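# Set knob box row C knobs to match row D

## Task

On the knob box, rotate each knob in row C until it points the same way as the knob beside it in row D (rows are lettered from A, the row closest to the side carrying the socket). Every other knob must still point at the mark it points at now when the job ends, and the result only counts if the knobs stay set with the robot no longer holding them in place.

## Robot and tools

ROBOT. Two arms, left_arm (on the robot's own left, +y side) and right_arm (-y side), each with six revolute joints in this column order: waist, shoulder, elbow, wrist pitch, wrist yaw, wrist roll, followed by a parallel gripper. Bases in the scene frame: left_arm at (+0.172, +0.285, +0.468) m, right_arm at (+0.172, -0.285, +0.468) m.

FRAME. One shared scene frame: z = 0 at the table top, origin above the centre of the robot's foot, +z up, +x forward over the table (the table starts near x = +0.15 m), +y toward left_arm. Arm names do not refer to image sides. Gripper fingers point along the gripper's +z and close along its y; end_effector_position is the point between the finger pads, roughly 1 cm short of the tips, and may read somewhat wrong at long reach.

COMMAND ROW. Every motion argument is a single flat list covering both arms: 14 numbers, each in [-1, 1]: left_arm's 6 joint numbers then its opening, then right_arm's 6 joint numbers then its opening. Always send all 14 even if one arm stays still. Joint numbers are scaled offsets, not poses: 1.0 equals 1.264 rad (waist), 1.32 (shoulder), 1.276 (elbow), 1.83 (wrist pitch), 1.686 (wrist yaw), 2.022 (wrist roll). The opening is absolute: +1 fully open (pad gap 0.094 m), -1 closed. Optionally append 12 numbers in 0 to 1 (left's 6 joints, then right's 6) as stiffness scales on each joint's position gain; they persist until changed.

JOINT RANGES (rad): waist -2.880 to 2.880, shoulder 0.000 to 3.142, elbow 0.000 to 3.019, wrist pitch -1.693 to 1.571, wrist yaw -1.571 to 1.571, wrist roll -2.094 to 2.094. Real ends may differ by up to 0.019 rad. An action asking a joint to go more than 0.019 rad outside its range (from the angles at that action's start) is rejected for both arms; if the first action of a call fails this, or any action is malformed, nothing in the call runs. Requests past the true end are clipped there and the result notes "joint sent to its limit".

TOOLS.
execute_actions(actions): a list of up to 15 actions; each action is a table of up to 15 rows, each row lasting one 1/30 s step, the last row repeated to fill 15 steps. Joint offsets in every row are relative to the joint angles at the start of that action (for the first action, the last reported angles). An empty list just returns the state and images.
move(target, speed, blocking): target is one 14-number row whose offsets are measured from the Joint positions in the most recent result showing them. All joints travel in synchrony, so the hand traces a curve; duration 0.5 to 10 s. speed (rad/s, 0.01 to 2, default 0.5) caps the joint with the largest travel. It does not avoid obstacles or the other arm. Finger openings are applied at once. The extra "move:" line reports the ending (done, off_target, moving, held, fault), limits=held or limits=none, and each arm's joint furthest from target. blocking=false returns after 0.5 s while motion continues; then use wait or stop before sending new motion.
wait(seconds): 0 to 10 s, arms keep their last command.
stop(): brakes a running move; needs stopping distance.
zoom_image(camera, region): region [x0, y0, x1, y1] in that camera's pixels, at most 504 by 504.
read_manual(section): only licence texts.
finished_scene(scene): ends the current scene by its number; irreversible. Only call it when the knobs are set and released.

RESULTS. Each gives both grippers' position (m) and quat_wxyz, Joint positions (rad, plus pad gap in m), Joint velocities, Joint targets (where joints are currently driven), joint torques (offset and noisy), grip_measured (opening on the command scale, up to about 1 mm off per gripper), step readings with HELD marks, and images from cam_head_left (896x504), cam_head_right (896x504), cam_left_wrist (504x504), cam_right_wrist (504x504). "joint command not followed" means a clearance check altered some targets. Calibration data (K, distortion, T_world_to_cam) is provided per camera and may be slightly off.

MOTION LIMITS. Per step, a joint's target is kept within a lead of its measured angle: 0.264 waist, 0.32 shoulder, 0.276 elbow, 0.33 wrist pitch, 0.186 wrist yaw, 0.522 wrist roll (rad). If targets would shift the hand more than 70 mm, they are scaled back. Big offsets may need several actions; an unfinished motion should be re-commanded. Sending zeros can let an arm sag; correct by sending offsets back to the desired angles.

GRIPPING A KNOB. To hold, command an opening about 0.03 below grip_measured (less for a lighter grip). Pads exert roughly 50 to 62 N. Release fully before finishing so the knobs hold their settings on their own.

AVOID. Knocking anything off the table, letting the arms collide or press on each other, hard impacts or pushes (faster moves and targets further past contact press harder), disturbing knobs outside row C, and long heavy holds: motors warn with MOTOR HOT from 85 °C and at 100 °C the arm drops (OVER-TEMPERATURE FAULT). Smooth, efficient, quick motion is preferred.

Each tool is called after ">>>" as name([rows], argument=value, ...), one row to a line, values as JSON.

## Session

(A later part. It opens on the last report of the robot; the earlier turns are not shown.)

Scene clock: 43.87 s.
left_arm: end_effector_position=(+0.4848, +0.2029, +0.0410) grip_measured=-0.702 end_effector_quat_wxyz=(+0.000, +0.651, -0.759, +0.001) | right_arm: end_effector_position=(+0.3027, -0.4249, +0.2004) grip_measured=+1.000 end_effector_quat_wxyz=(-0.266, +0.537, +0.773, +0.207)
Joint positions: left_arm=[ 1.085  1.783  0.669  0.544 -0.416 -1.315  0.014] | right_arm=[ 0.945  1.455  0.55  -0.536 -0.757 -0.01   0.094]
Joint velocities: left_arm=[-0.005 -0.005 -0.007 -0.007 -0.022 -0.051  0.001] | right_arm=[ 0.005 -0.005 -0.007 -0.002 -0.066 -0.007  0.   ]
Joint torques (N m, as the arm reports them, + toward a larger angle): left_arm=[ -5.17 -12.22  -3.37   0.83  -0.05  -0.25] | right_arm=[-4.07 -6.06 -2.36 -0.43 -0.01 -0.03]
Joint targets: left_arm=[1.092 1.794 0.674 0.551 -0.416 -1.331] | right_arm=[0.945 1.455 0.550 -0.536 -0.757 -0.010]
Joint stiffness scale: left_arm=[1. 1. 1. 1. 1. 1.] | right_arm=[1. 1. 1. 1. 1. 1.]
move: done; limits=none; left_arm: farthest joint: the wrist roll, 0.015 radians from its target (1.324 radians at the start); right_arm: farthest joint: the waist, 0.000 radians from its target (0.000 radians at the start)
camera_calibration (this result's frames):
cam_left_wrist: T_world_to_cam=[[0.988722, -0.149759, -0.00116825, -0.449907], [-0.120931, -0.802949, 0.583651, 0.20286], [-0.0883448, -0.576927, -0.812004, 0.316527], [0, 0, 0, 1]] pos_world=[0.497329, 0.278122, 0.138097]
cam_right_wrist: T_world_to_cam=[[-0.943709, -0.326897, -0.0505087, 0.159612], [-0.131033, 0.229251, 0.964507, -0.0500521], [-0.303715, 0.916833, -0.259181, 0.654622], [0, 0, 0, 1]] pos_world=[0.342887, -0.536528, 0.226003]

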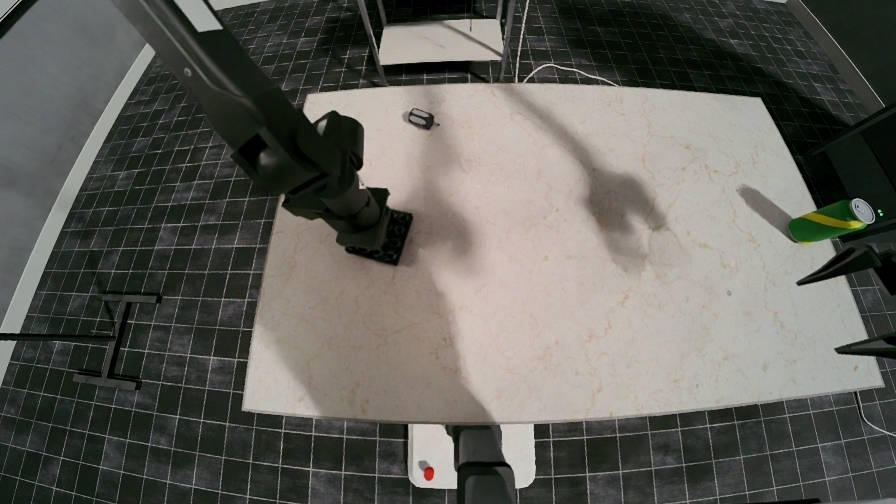

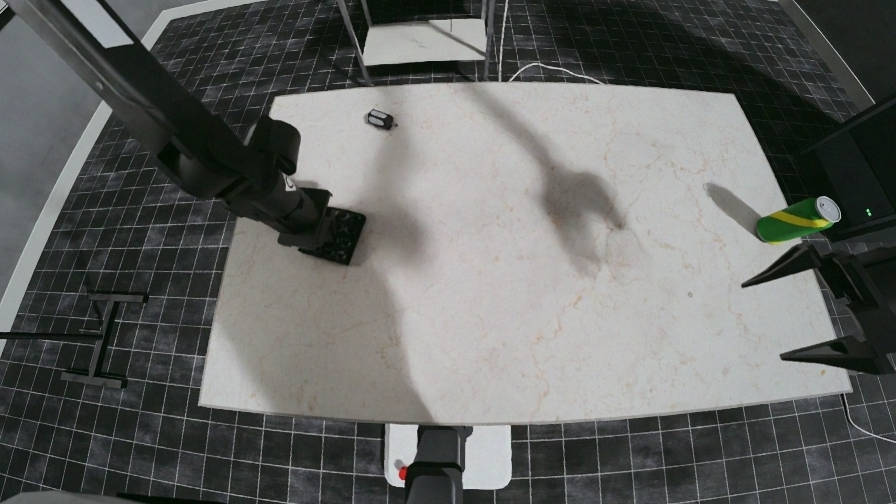

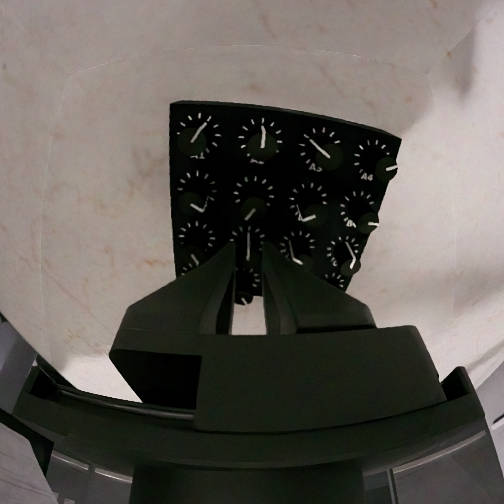

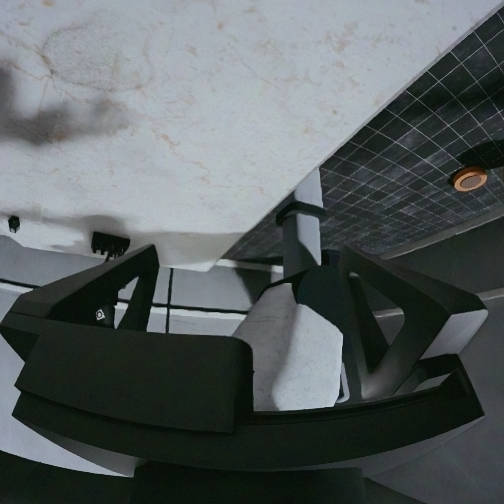

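>>> move(target=[0.006,0.008,0.004,0.004,0,0,-0.815,0,0,0,0,0,0,1])

>>> move(target=[0.006,0.008,0.004,0.004,0,0.67,-0.815,0,0,0,0,0,0,1], speed=0.9)

>>> move(target=[0.006,0.008,0.004,0.004,0,0.67,-0.815,0,0,0,0,0,0,1], speed=0.9)

>>> move(target=[0.006,0.008,0.004,0.004,0,0,-0.57,0,0,0,0,0,0,1])

>>> move(target=[-0.036,-0.069,-0.052,-0.023,-0.02,0,-0.57,0,0,0,0,0,0,1], speed=0.08)

Scene clock: 47.97 s.
left_arm: end_effector_position=(+0.4848, +0.2029, +0.0410) grip_measured=-0.797 end_effector_quat_wxyz=(+0.000, +0.652, -0.759, +0.001) | right_arm: end_effector_position=(+0.3027, -0.4249, +0.2004) grip_measured=+1.000 end_effector_quat_wxyz=(-0.266, +0.537, +0.773, +0.207)
Joint positions: left_arm=[ 1.085  1.783  0.669  0.544 -0.416 -1.315  0.01 ] | right_arm=[ 0.945  1.455  0.55  -0.536 -0.757 -0.01   0.094]
Joint velocities: left_arm=[-0.015  0.005 -0.007  0.017  0.007 -0.007 -0.   ] | right_arm=[-0.005 -0.005 -0.022  0.012  0.022 -0.037  0.   ]
Joint torques (N m, as the arm reports them, + toward a larger angle): left_arm=[ -5.15 -12.19  -3.36   0.83  -0.05  -0.08] | right_arm=[-4.29 -6.44 -2.37 -0.37 -0.01 -0.04]
Joint targets: left_arm=[1.092 1.794 0.674 0.551 -0.416 -1.315] | right_arm=[0.945 1.455 0.550 -0.536 -0.757 -0.010]
Joint stiffness scale: left_arm=[1. 1. 1. 1. 1. 1.] | right_arm=[1. 1. 1. 1. 1. 1.]
move: done; limits=none; left_arm: farthest joint: the shoulder, 0.010 radians from its target (0.010 radians at the start); right_arm: farthest joint: the waist, 0.000 radians from its target (0.000 radians at the start)
camera_calibration (this result's frames):
cam_left_wrist: T_world_to_cam=[[0.988779, -0.149382, -0.00116903, -0.450011], [-0.120624, -0.802995, 0.583651, 0.202721], [-0.0881255, -0.576961, -0.812004, 0.316428], [0, 0, 0, 1]] pos_world=[0.4973, 0.278127, 0.138096]
cam_right_wrist: T_world_to_cam=[[-0.943709, -0.326897, -0.0505087, 0.159612], [-0.131033, 0.229251, 0.964507, -0.0500521], [-0.303715, 0.916833, -0.259181, 0.654622], [0, 0, 0, 1]] pos_world=[0.342887, -0.536528, 0.226003]

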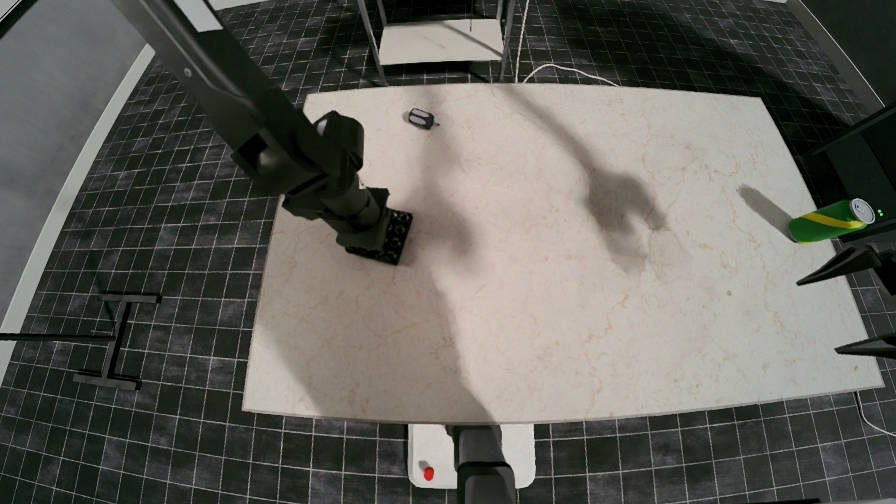

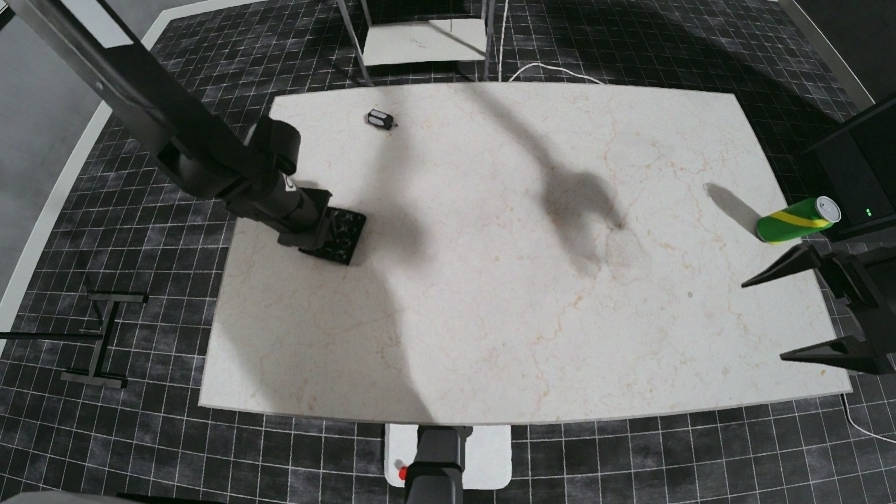

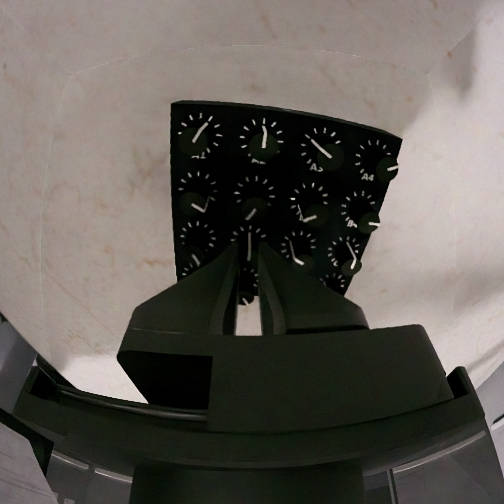

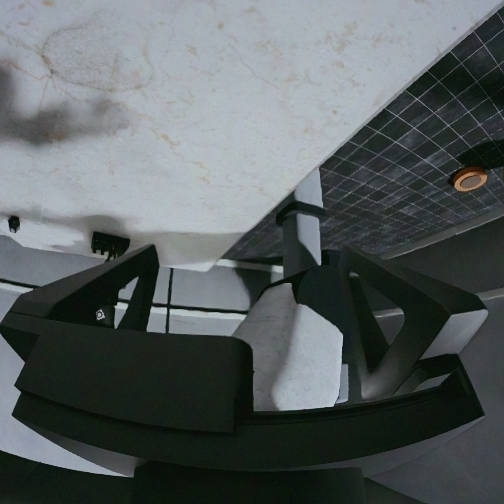

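Scene clock: 50.40 s.
left_arm: end_effector_position=(+0.4848, +0.2029, +0.0410) grip_measured=-0.798 end_effector_quat_wxyz=(+0.001, -0.041, +0.999, -0.001) | right_arm: end_effector_position=(+0.3027, -0.4249, +0.2004) grip_measured=+1.000 end_effector_quat_wxyz=(-0.266, +0.537, +0.773, +0.207)
Joint positions: left_arm=[ 1.085  1.783  0.669  0.544 -0.416  0.021  0.01 ] | right_arm=[ 0.945  1.455  0.55  -0.536 -0.757 -0.01   0.094]
Joint velocities: left_arm=[ 0.015 -0.015 -0.002  0.007 -0.007  0.022  0.   ] | right_arm=[ 0.015  0.005  0.012  0.022 -0.11  -0.095  0.   ]
Joint torques (N m, as the arm reports them, + toward a larger angle): left_arm=[ -5.13 -12.31  -3.31   0.92   0.07   0.08] | right_arm=[-4.13 -6.12 -2.32 -0.34 -0.04 -0.04]
Joint targets: left_arm=[1.092 1.794 0.674 0.551 -0.416 0.039] | right_arm=[0.945 1.455 0.550 -0.536 -0.757 -0.010]
Joint stiffness scale: left_arm=[1. 1. 1. 1. 1. 1.] | right_arm=[1. 1. 1. 1. 1. 1.]
move: done; limits=none; left_arm: farthest joint: the wrist roll, 0.018 radians from its target (1.355 radians at the start); right_arm: farthest joint: the waist, 0.000 radians from its target (0.000 radians at the start)
camera_calibration (this result's frames):
cam_left_wrist: T_world_to_cam=[[0.0840694, -0.99646, -0.000419592, 0.160379], [-0.810918, -0.0686603, 0.581118, 0.388501], [-0.57909, -0.048514, -0.813819, 0.447314], [0, 0, 0, 1]] pos_world=[0.560595, 0.208186, 0.138335]
cam_right_wrist: T_world_to_cam=[[-0.943709, -0.326897, -0.0505087, 0.159612], [-0.131033, 0.229251, 0.964507, -0.0500521], [-0.303715, 0.916833, -0.259181, 0.654622], [0, 0, 0, 1]] pos_world=[0.342887, -0.536528, 0.226003]

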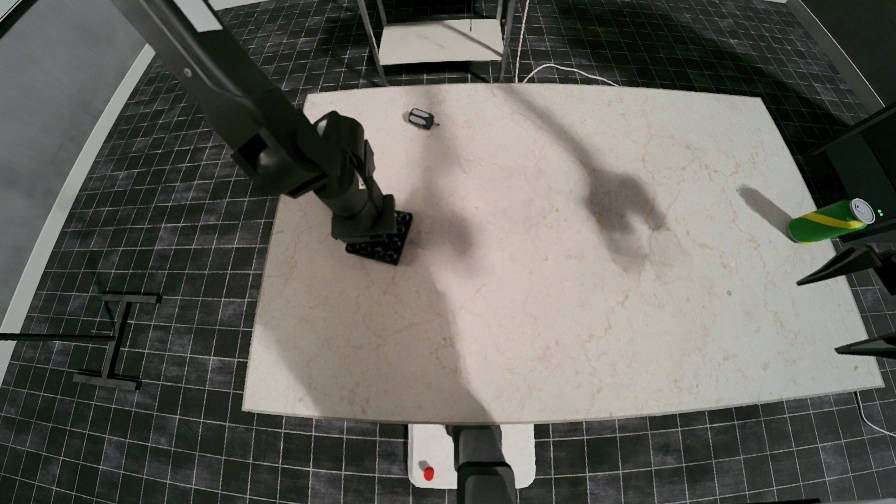

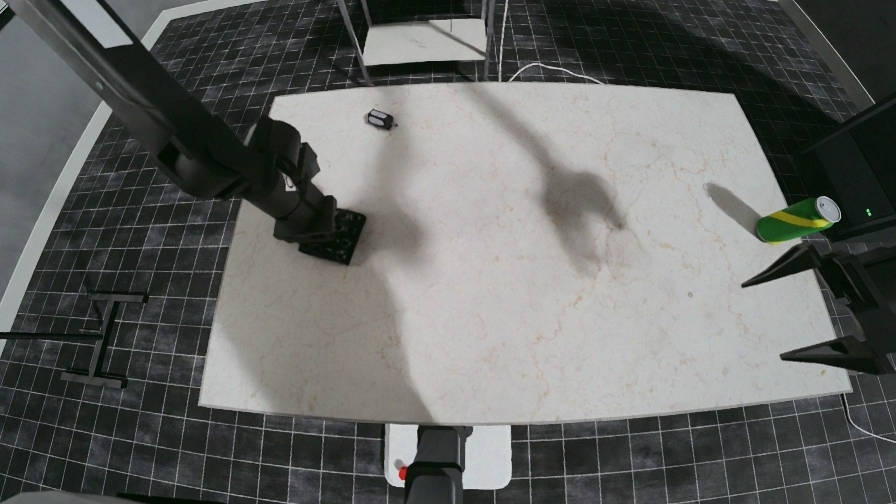

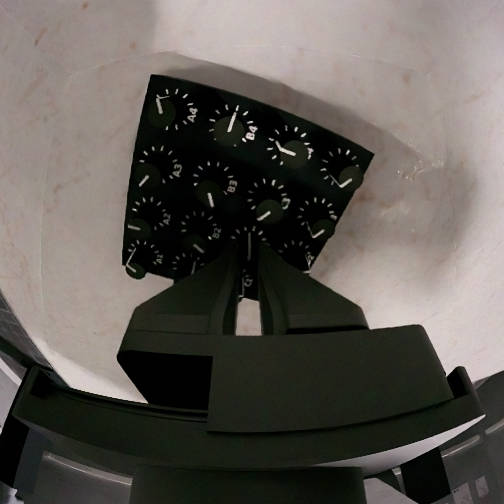

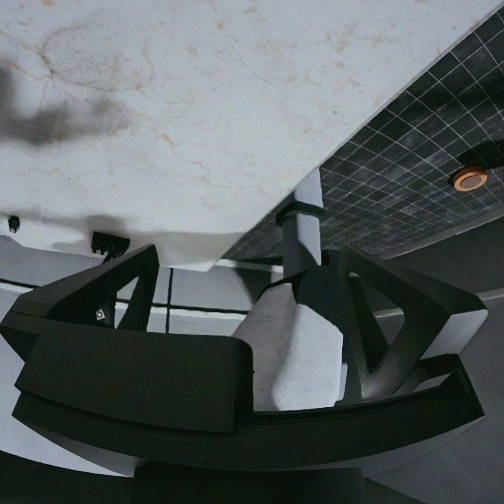

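Scene clock: 52.77 s.
left_arm: end_effector_position=(+0.4848, +0.2029, +0.0410) grip_measured=-0.798 end_effector_quat_wxyz=(+0.001, +0.585, +0.811, -0.000) | right_arm: end_effector_position=(+0.3027, -0.4249, +0.2004) grip_measured=+1.000 end_effector_quat_wxyz=(-0.266, +0.537, +0.773, +0.207)
Joint positions: left_arm=[ 1.085  1.783  0.669  0.544 -0.416  1.354  0.009] | right_arm=[ 0.945  1.455  0.55  -0.536 -0.757 -0.01   0.094]
Joint velocities: left_arm=[-0.005 -0.005 -0.012 -0.012  0.007  0.081 -0.001] | right_arm=[-0.005  0.005  0.002 -0.022 -0.095 -0.022  0.   ]
Joint torques (N m, as the arm reports them, + toward a larger angle): left_arm=[ -5.51 -12.3   -3.33   0.84   0.19   0.11] | right_arm=[-3.88 -6.6  -2.3  -0.42 -0.02 -0.05]
Joint targets: left_arm=[1.092 1.794 0.674 0.551 -0.416 1.376] | right_arm=[0.945 1.455 0.550 -0.536 -0.757 -0.010]
Joint stiffness scale: left_arm=[1. 1. 1. 1. 1. 1.] | right_arm=[1. 1. 1. 1. 1. 1.]
move: off_target (left_arm); limits=none; left_arm: farthest joint: the wrist roll, 0.021 radians from its target (1.354 radians at the start); right_arm: farthest joint: the waist, 0.000 radians from its target (0.000 radians at the start)
camera_calibration (this result's frames):
cam_left_wrist: T_world_to_cam=[[-0.948569, -0.316552, -0.0033498, 0.523193], [-0.25966, 0.771948, 0.580235, -0.0492758], [-0.181089, 0.551262, -0.814443, 0.132691], [0, 0, 0, 1]] pos_world=[0.507519, 0.130509, 0.138413]
cam_right_wrist: T_world_to_cam=[[-0.943709, -0.326897, -0.0505087, 0.159612], [-0.131033, 0.229251, 0.964507, -0.0500521], [-0.303715, 0.916833, -0.259181, 0.654622], [0, 0, 0, 1]] pos_world=[0.342887, -0.536528, 0.226003]

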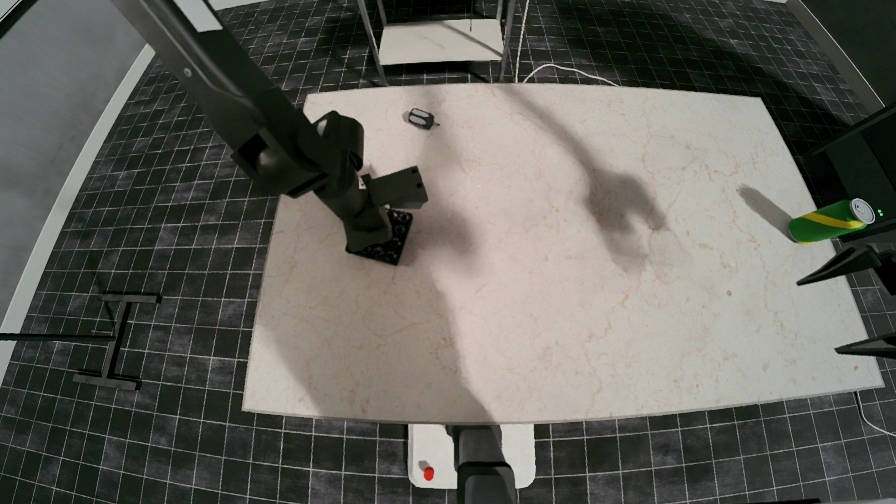

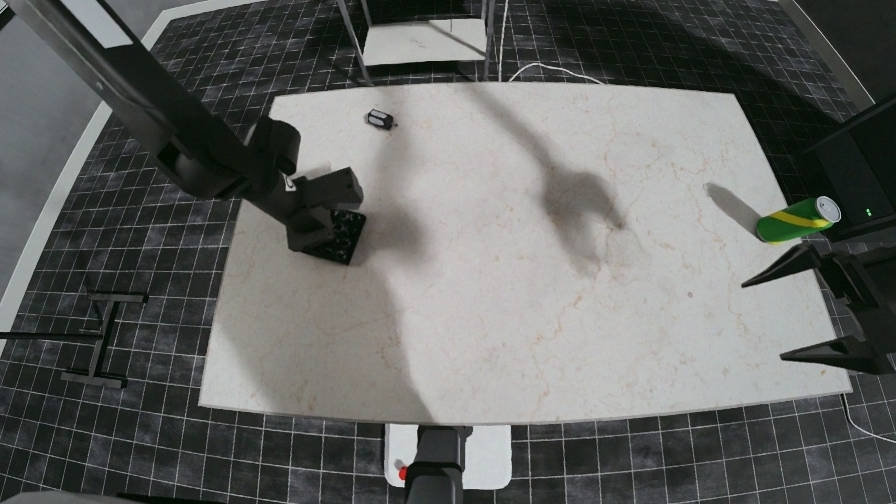

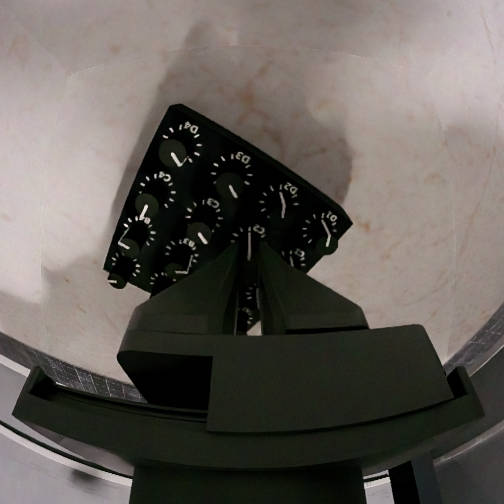

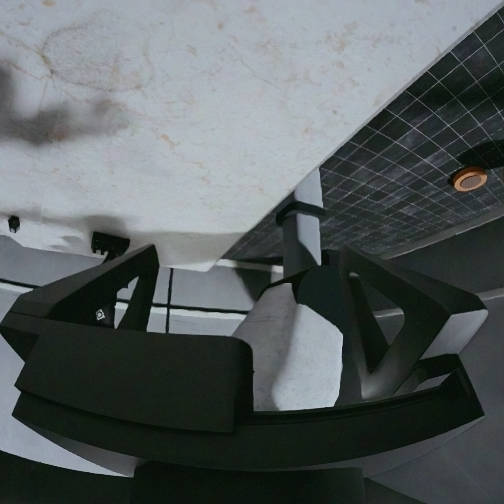

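Scene clock: 53.47 s.
left_arm: end_effector_position=(+0.4848, +0.2029, +0.0410) grip_measured=-0.572 end_effector_quat_wxyz=(+0.001, +0.585, +0.811, -0.000) | right_arm: end_effector_position=(+0.3027, -0.4249, +0.2004) grip_measured=+1.000 end_effector_quat_wxyz=(-0.266, +0.537, +0.773, +0.207)
Joint positions: left_arm=[ 1.085  1.783  0.669  0.544 -0.416  1.354  0.02 ] | right_arm=[ 0.945  1.455  0.55  -0.536 -0.757 -0.01   0.094]
Joint velocities: left_arm=[ 0.005  0.005  0.007 -0.002  0.051  0.037 -0.   ] | right_arm=[-0.005  0.005  0.007 -0.017 -0.037  0.037  0.   ]
Joint torques (N m, as the arm reports them, + toward a larger angle): left_arm=[ -5.35 -12.24  -3.32   0.84   0.17  -0.1 ] | right_arm=[-4.08 -6.31 -2.34 -0.43 -0.02 -0.04]
Joint targets: left_arm=[1.092 1.794 0.674 0.551 -0.416 1.354] | right_arm=[0.945 1.455 0.550 -0.536 -0.757 -0.010]
Joint stiffness scale: left_arm=[1. 1. 1. 1. 1. 1.] | right_arm=[1. 1. 1. 1. 1. 1.]
move: done; limits=none; left_arm: farthest joint: the shoulder, 0.010 radians from its target (0.010 radians at the start); right_arm: farthest joint: the waist, 0.000 radians from its target (0.000 radians at the start)
camera_calibration (this result's frames):
cam_left_wrist: T_world_to_cam=[[-0.948569, -0.316552, -0.0033498, 0.523193], [-0.25966, 0.771948, 0.580235, -0.0492758], [-0.181089, 0.551262, -0.814443, 0.132691], [0, 0, 0, 1]] pos_world=[0.507519, 0.130509, 0.138413]
cam_right_wrist: T_world_to_cam=[[-0.943709, -0.326897, -0.0505087, 0.159612], [-0.131033, 0.229251, 0.964507, -0.0500521], [-0.303715, 0.916833, -0.259181, 0.654622], [0, 0, 0, 1]] pos_world=[0.342887, -0.536528, 0.226003]

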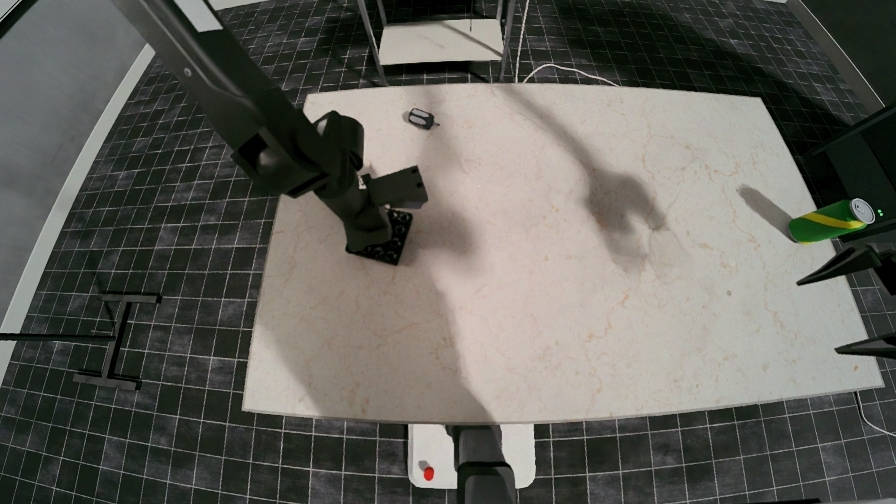

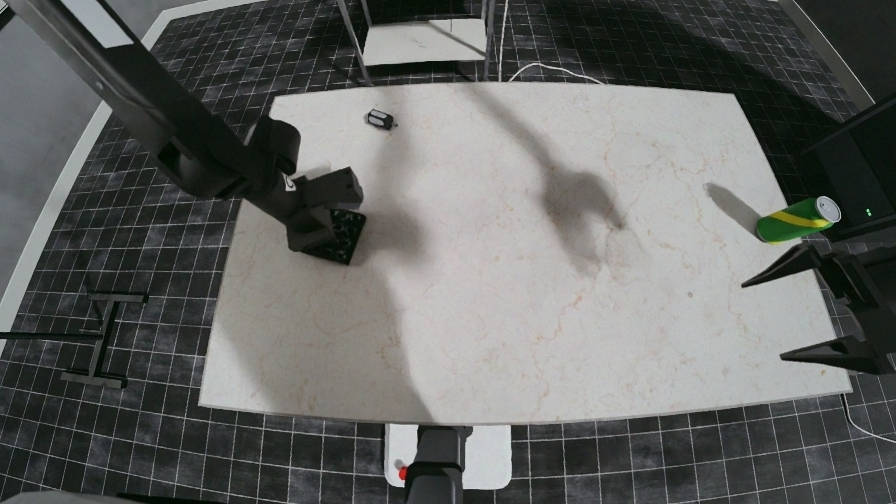

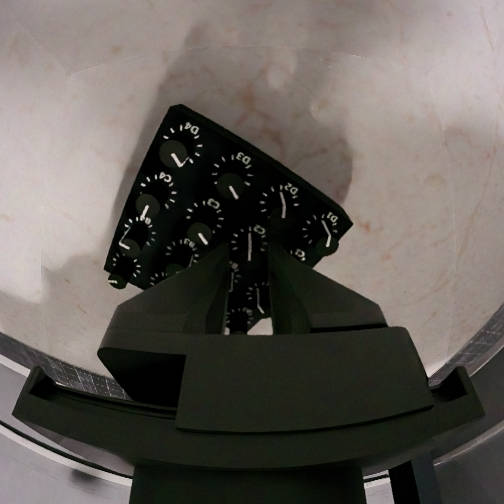

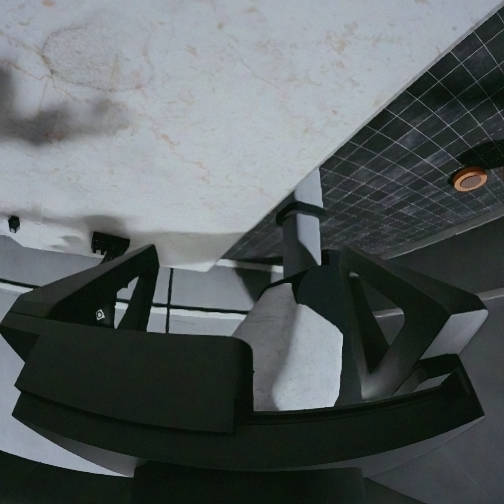

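Scene clock: 54.93 s.
left_arm: end_effector_position=(+0.4950, +0.2009, +0.0684) grip_measured=-0.572 end_effector_quat_wxyz=(+0.008, +0.590, +0.807, +0.005) | right_arm: end_effector_position=(+0.3027, -0.4249, +0.2004) grip_measured=+1.000 end_effector_quat_wxyz=(-0.266, +0.537, +0.773, +0.207)
Joint positions: left_arm=[ 1.049  1.7    0.626  0.513 -0.445  1.354  0.02 ] | right_arm=[ 0.945  1.455  0.55  -0.536 -0.757 -0.01   0.094]
Joint velocities: left_arm=[-0.015 -0.005 -0.007  0.017 -0.022  0.007  0.   ] | right_arm=[-0.005 -0.005 -0.017 -0.027  0.051 -0.051  0.   ]
Joint torques (N m, as the arm reports them, + toward a larger angle): left_arm=[ -6.77 -13.91  -5.17   0.09  -0.04  -0.1 ] | right_arm=[-3.87 -6.22 -2.33 -0.34 -0.02 -0.02]
Joint targets: left_arm=[1.039 1.692 0.603 0.501 -0.450 1.354] | right_arm=[0.945 1.455 0.550 -0.536 -0.757 -0.010]
Joint stiffness scale: left_arm=[1. 1. 1. 1. 1. 1.] | right_arm=[1. 1. 1. 1. 1. 1.]
move: off_target (left_arm); limits=none; left_arm: farthest joint: the elbow, 0.024 radians from its target (0.067 radians at the start); right_arm: farthest joint: the waist, 0.000 radians from its target (0.000 radians at the start)
camera_calibration (this result's frames):
cam_left_wrist: T_world_to_cam=[[-0.952436, -0.304071, -0.0201769, 0.532947], [-0.259579, 0.774823, 0.576427, -0.061277], [-0.159641, 0.554247, -0.816899, 0.146877], [0, 0, 0, 1]] pos_world=[0.515139, 0.128126, 0.166059]
cam_right_wrist: T_world_to_cam=[[-0.943709, -0.326897, -0.0505087, 0.159612], [-0.131033, 0.229251, 0.964507, -0.0500521], [-0.303715, 0.916833, -0.259181, 0.654622], [0, 0, 0, 1]] pos_world=[0.342887, -0.536528, 0.226003]

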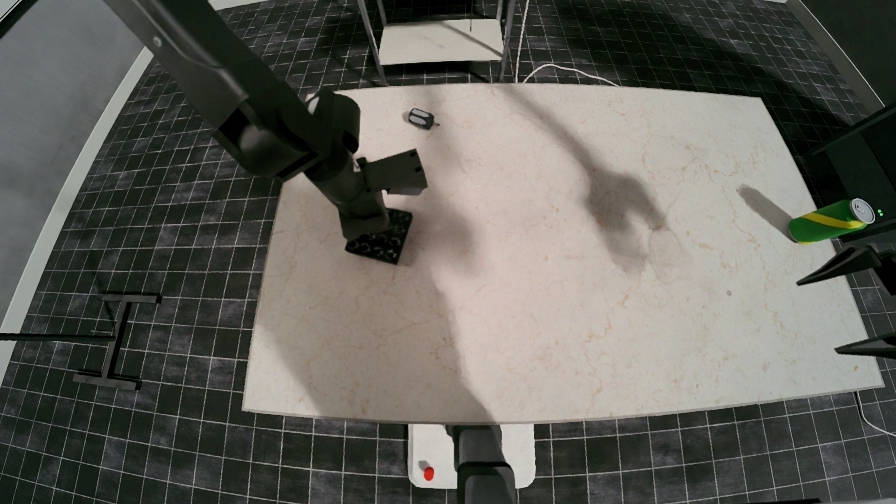

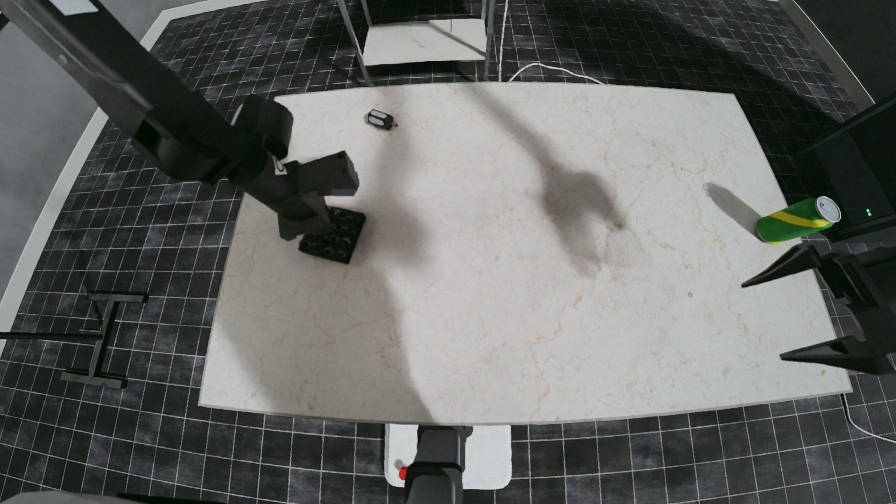

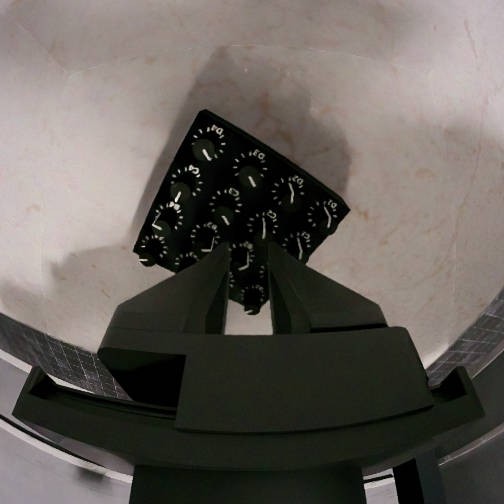

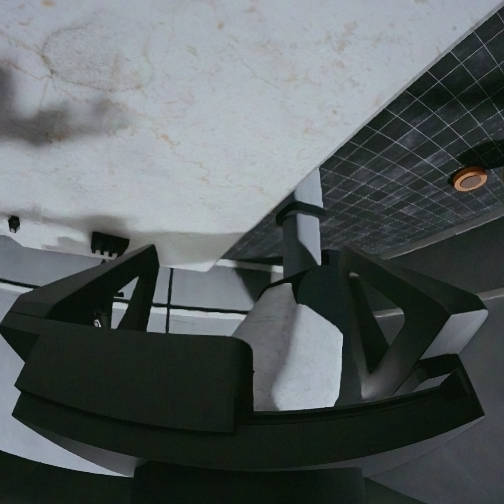

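>>> move(target=[-0.038,-0.041,0.0885,-0.105,-0.0225,-0.675,-0.57,0,0,0,0,0,0,1], speed=1)

Scene clock: 60.57 s.
left_arm: end_effector_position=(+0.5395, +0.1885, +0.0697) grip_measured=-0.572 end_effector_quat_wxyz=(+0.002, -0.028, +1.000, +0.000) | right_arm: end_effector_position=(+0.3027, -0.4249, +0.2004) grip_measured=+1.000 end_effector_quat_wxyz=(-0.266, +0.537, +0.773, +0.207)
Joint positions: left_arm=[ 1.012  1.652  0.732  0.333 -0.479  0.005  0.02 ] | right_arm=[ 0.945  1.455  0.55  -0.536 -0.757 -0.01   0.094]
Joint velocities: left_arm=[-0.015  0.005 -0.002 -0.017  0.007  0.037 -0.002] | right_arm=[ 0.005  0.005  0.007 -0.007  0.037  0.022  0.   ]
Joint torques (N m, as the arm reports them, + toward a larger angle): left_arm=[ -7.43 -15.1   -1.54   0.11  -0.13  -0.23] | right_arm=[-4.   -6.14 -2.24 -0.36 -0.01 -0.04]
Joint targets: left_arm=[1.001 1.646 0.739 0.321 -0.484 -0.011] | right_arm=[0.945 1.455 0.550 -0.536 -0.757 -0.010]
Joint stiffness scale: left_arm=[1. 1. 1. 1. 1. 1.] | right_arm=[1. 1. 1. 1. 1. 1.]
move: done; limits=none; left_arm: farthest joint: the wrist roll, 0.016 radians from its target (1.365 radians at the start); right_arm: farthest joint: the waist, 0.000 radians from its target (0.000 radians at the start)
camera_calibration (this result's frames):
cam_left_wrist: T_world_to_cam=[[0.0571764, -0.99836, -0.00288831, 0.156487], [-0.813676, -0.0482755, 0.579311, 0.413009], [-0.5785, -0.0307728, -0.815102, 0.498033], [0, 0, 0, 1]] pos_world=[0.61522, 0.191495, 0.167138]
cam_right_wrist: T_world_to_cam=[[-0.943709, -0.326897, -0.0505087, 0.159612], [-0.131033, 0.229251, 0.964507, -0.0500521], [-0.303715, 0.916833, -0.259181, 0.654622], [0, 0, 0, 1]] pos_world=[0.342887, -0.536528, 0.226003]

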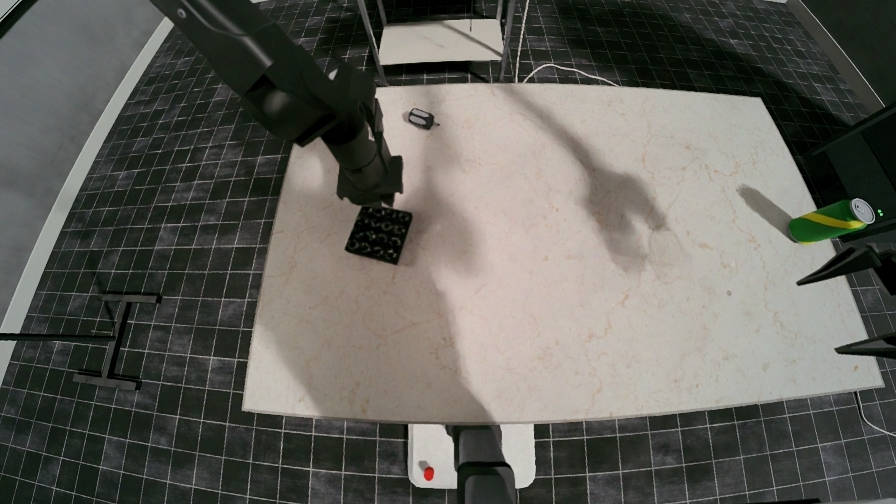

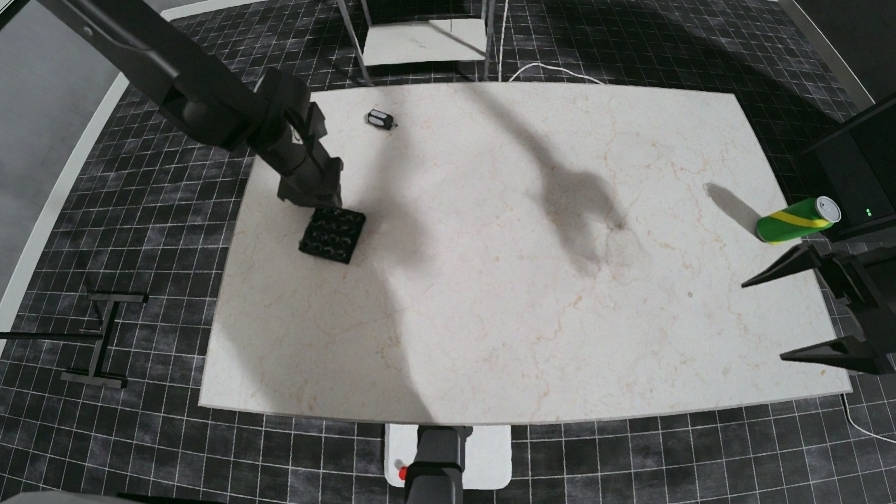

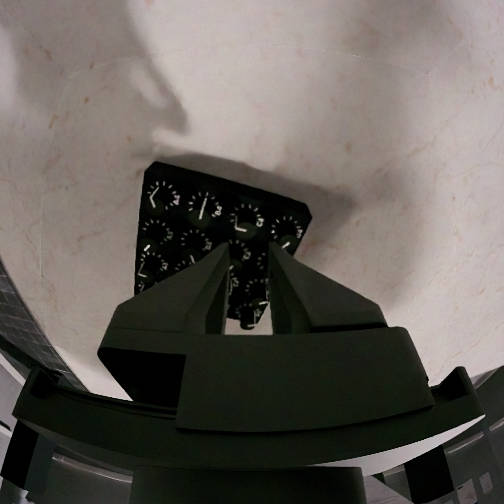

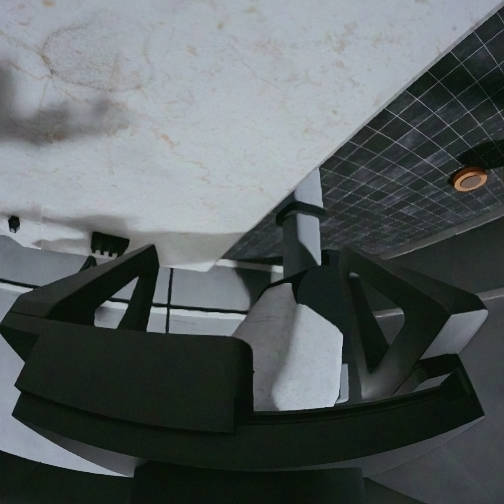

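>>> move(target=[0.0285,0.0425,0.025,0.0186,0.013,0,-0.57,0,0,0,0,0,0,1], speed=0.06)

Scene clock: 63.77 s.
left_arm: end_effector_position=(+0.5392, +0.1905, +0.0549) grip_measured=-0.572 end_effector_quat_wxyz=(+0.002, -0.035, +0.999, -0.000) | right_arm: end_effector_position=(+0.3027, -0.4249, +0.2004) grip_measured=+1.000 end_effector_quat_wxyz=(-0.266, +0.537, +0.773, +0.207)
Joint positions: left_arm=[ 1.032  1.691  0.756  0.354 -0.461  0.005  0.02 ] | right_arm=[ 0.945  1.455  0.55  -0.536 -0.757 -0.01   0.094]
Joint velocities: left_arm=[-0.024 -0.005  0.007  0.017  0.051 -0.022  0.001] | right_arm=[-0.005 -0.005 -0.007  0.002  0.007 -0.007  0.   ]
Joint torques (N m, as the arm reports them, + toward a larger angle): left_arm=[ -5.06 -13.    -1.68   1.12   0.24  -0.09] | right_arm=[-4.15 -6.31 -2.26 -0.39 -0.02 -0.04]
Joint targets: left_arm=[1.048 1.709 0.764 0.367 -0.457 0.005] | right_arm=[0.945 1.455 0.550 -0.536 -0.757 -0.010]
Joint stiffness scale: left_arm=[1. 1. 1. 1. 1. 1.] | right_arm=[1. 1. 1. 1. 1. 1.]
move: done; limits=none; left_arm: farthest joint: the shoulder, 0.017 radians from its target (0.056 radians at the start); right_arm: farthest joint: the waist, 0.000 radians from its target (0.000 radians at the start)
camera_calibration (this result's frames):
cam_left_wrist: T_world_to_cam=[[0.0705926, -0.997503, -0.00209845, 0.151049], [-0.81335, -0.0587779, 0.578798, 0.423258], [-0.577476, -0.0391521, -0.815469, 0.486986], [0, 0, 0, 1]] pos_world=[0.614816, 0.194617, 0.152458]
cam_right_wrist: T_world_to_cam=[[-0.943709, -0.326897, -0.0505087, 0.159612], [-0.131033, 0.229251, 0.964507, -0.0500521], [-0.303715, 0.916833, -0.259181, 0.654622], [0, 0, 0, 1]] pos_world=[0.342887, -0.536528, 0.226003]

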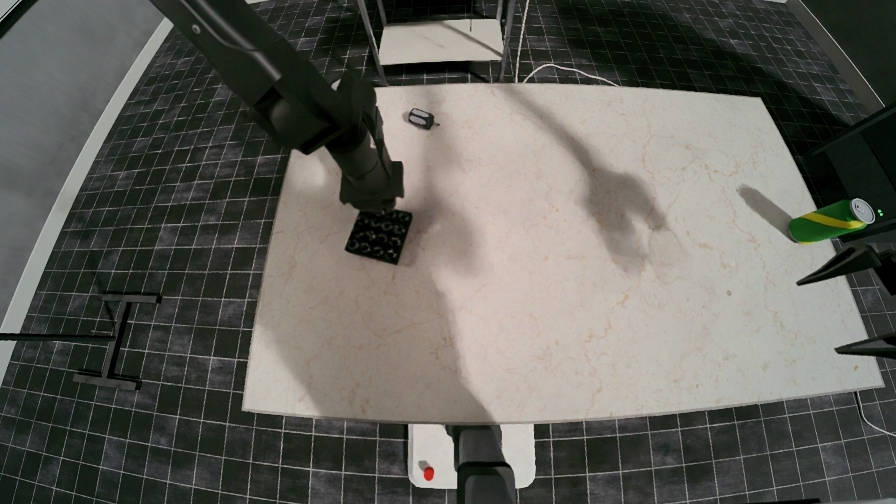

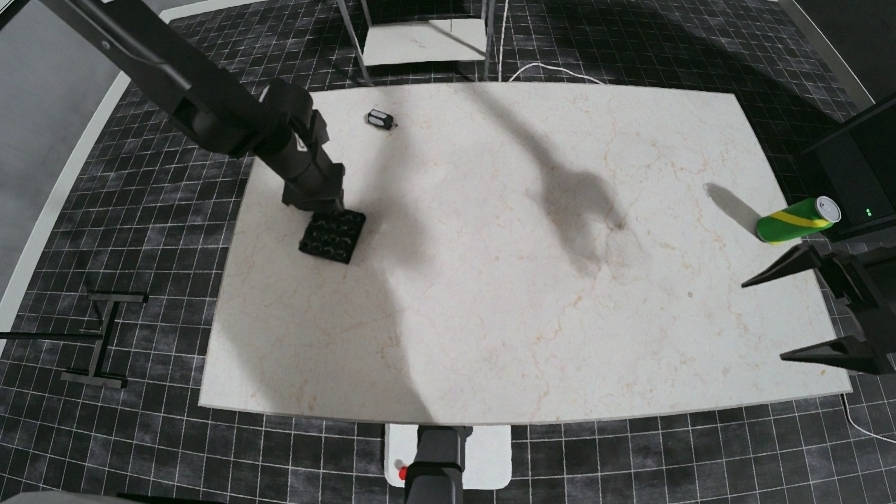

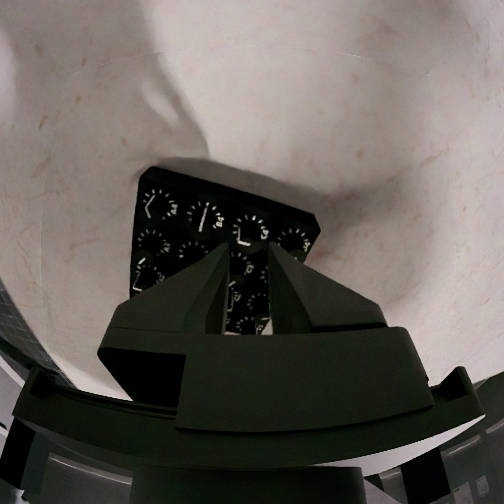

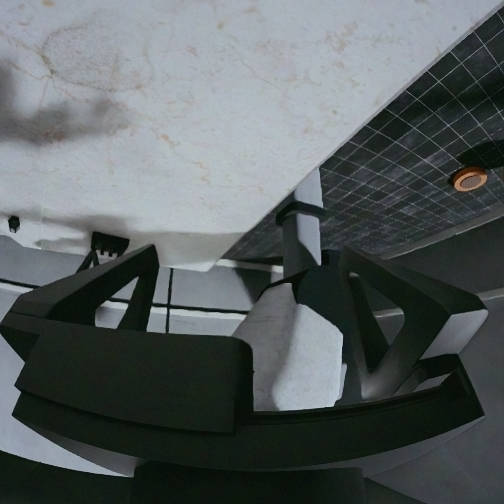

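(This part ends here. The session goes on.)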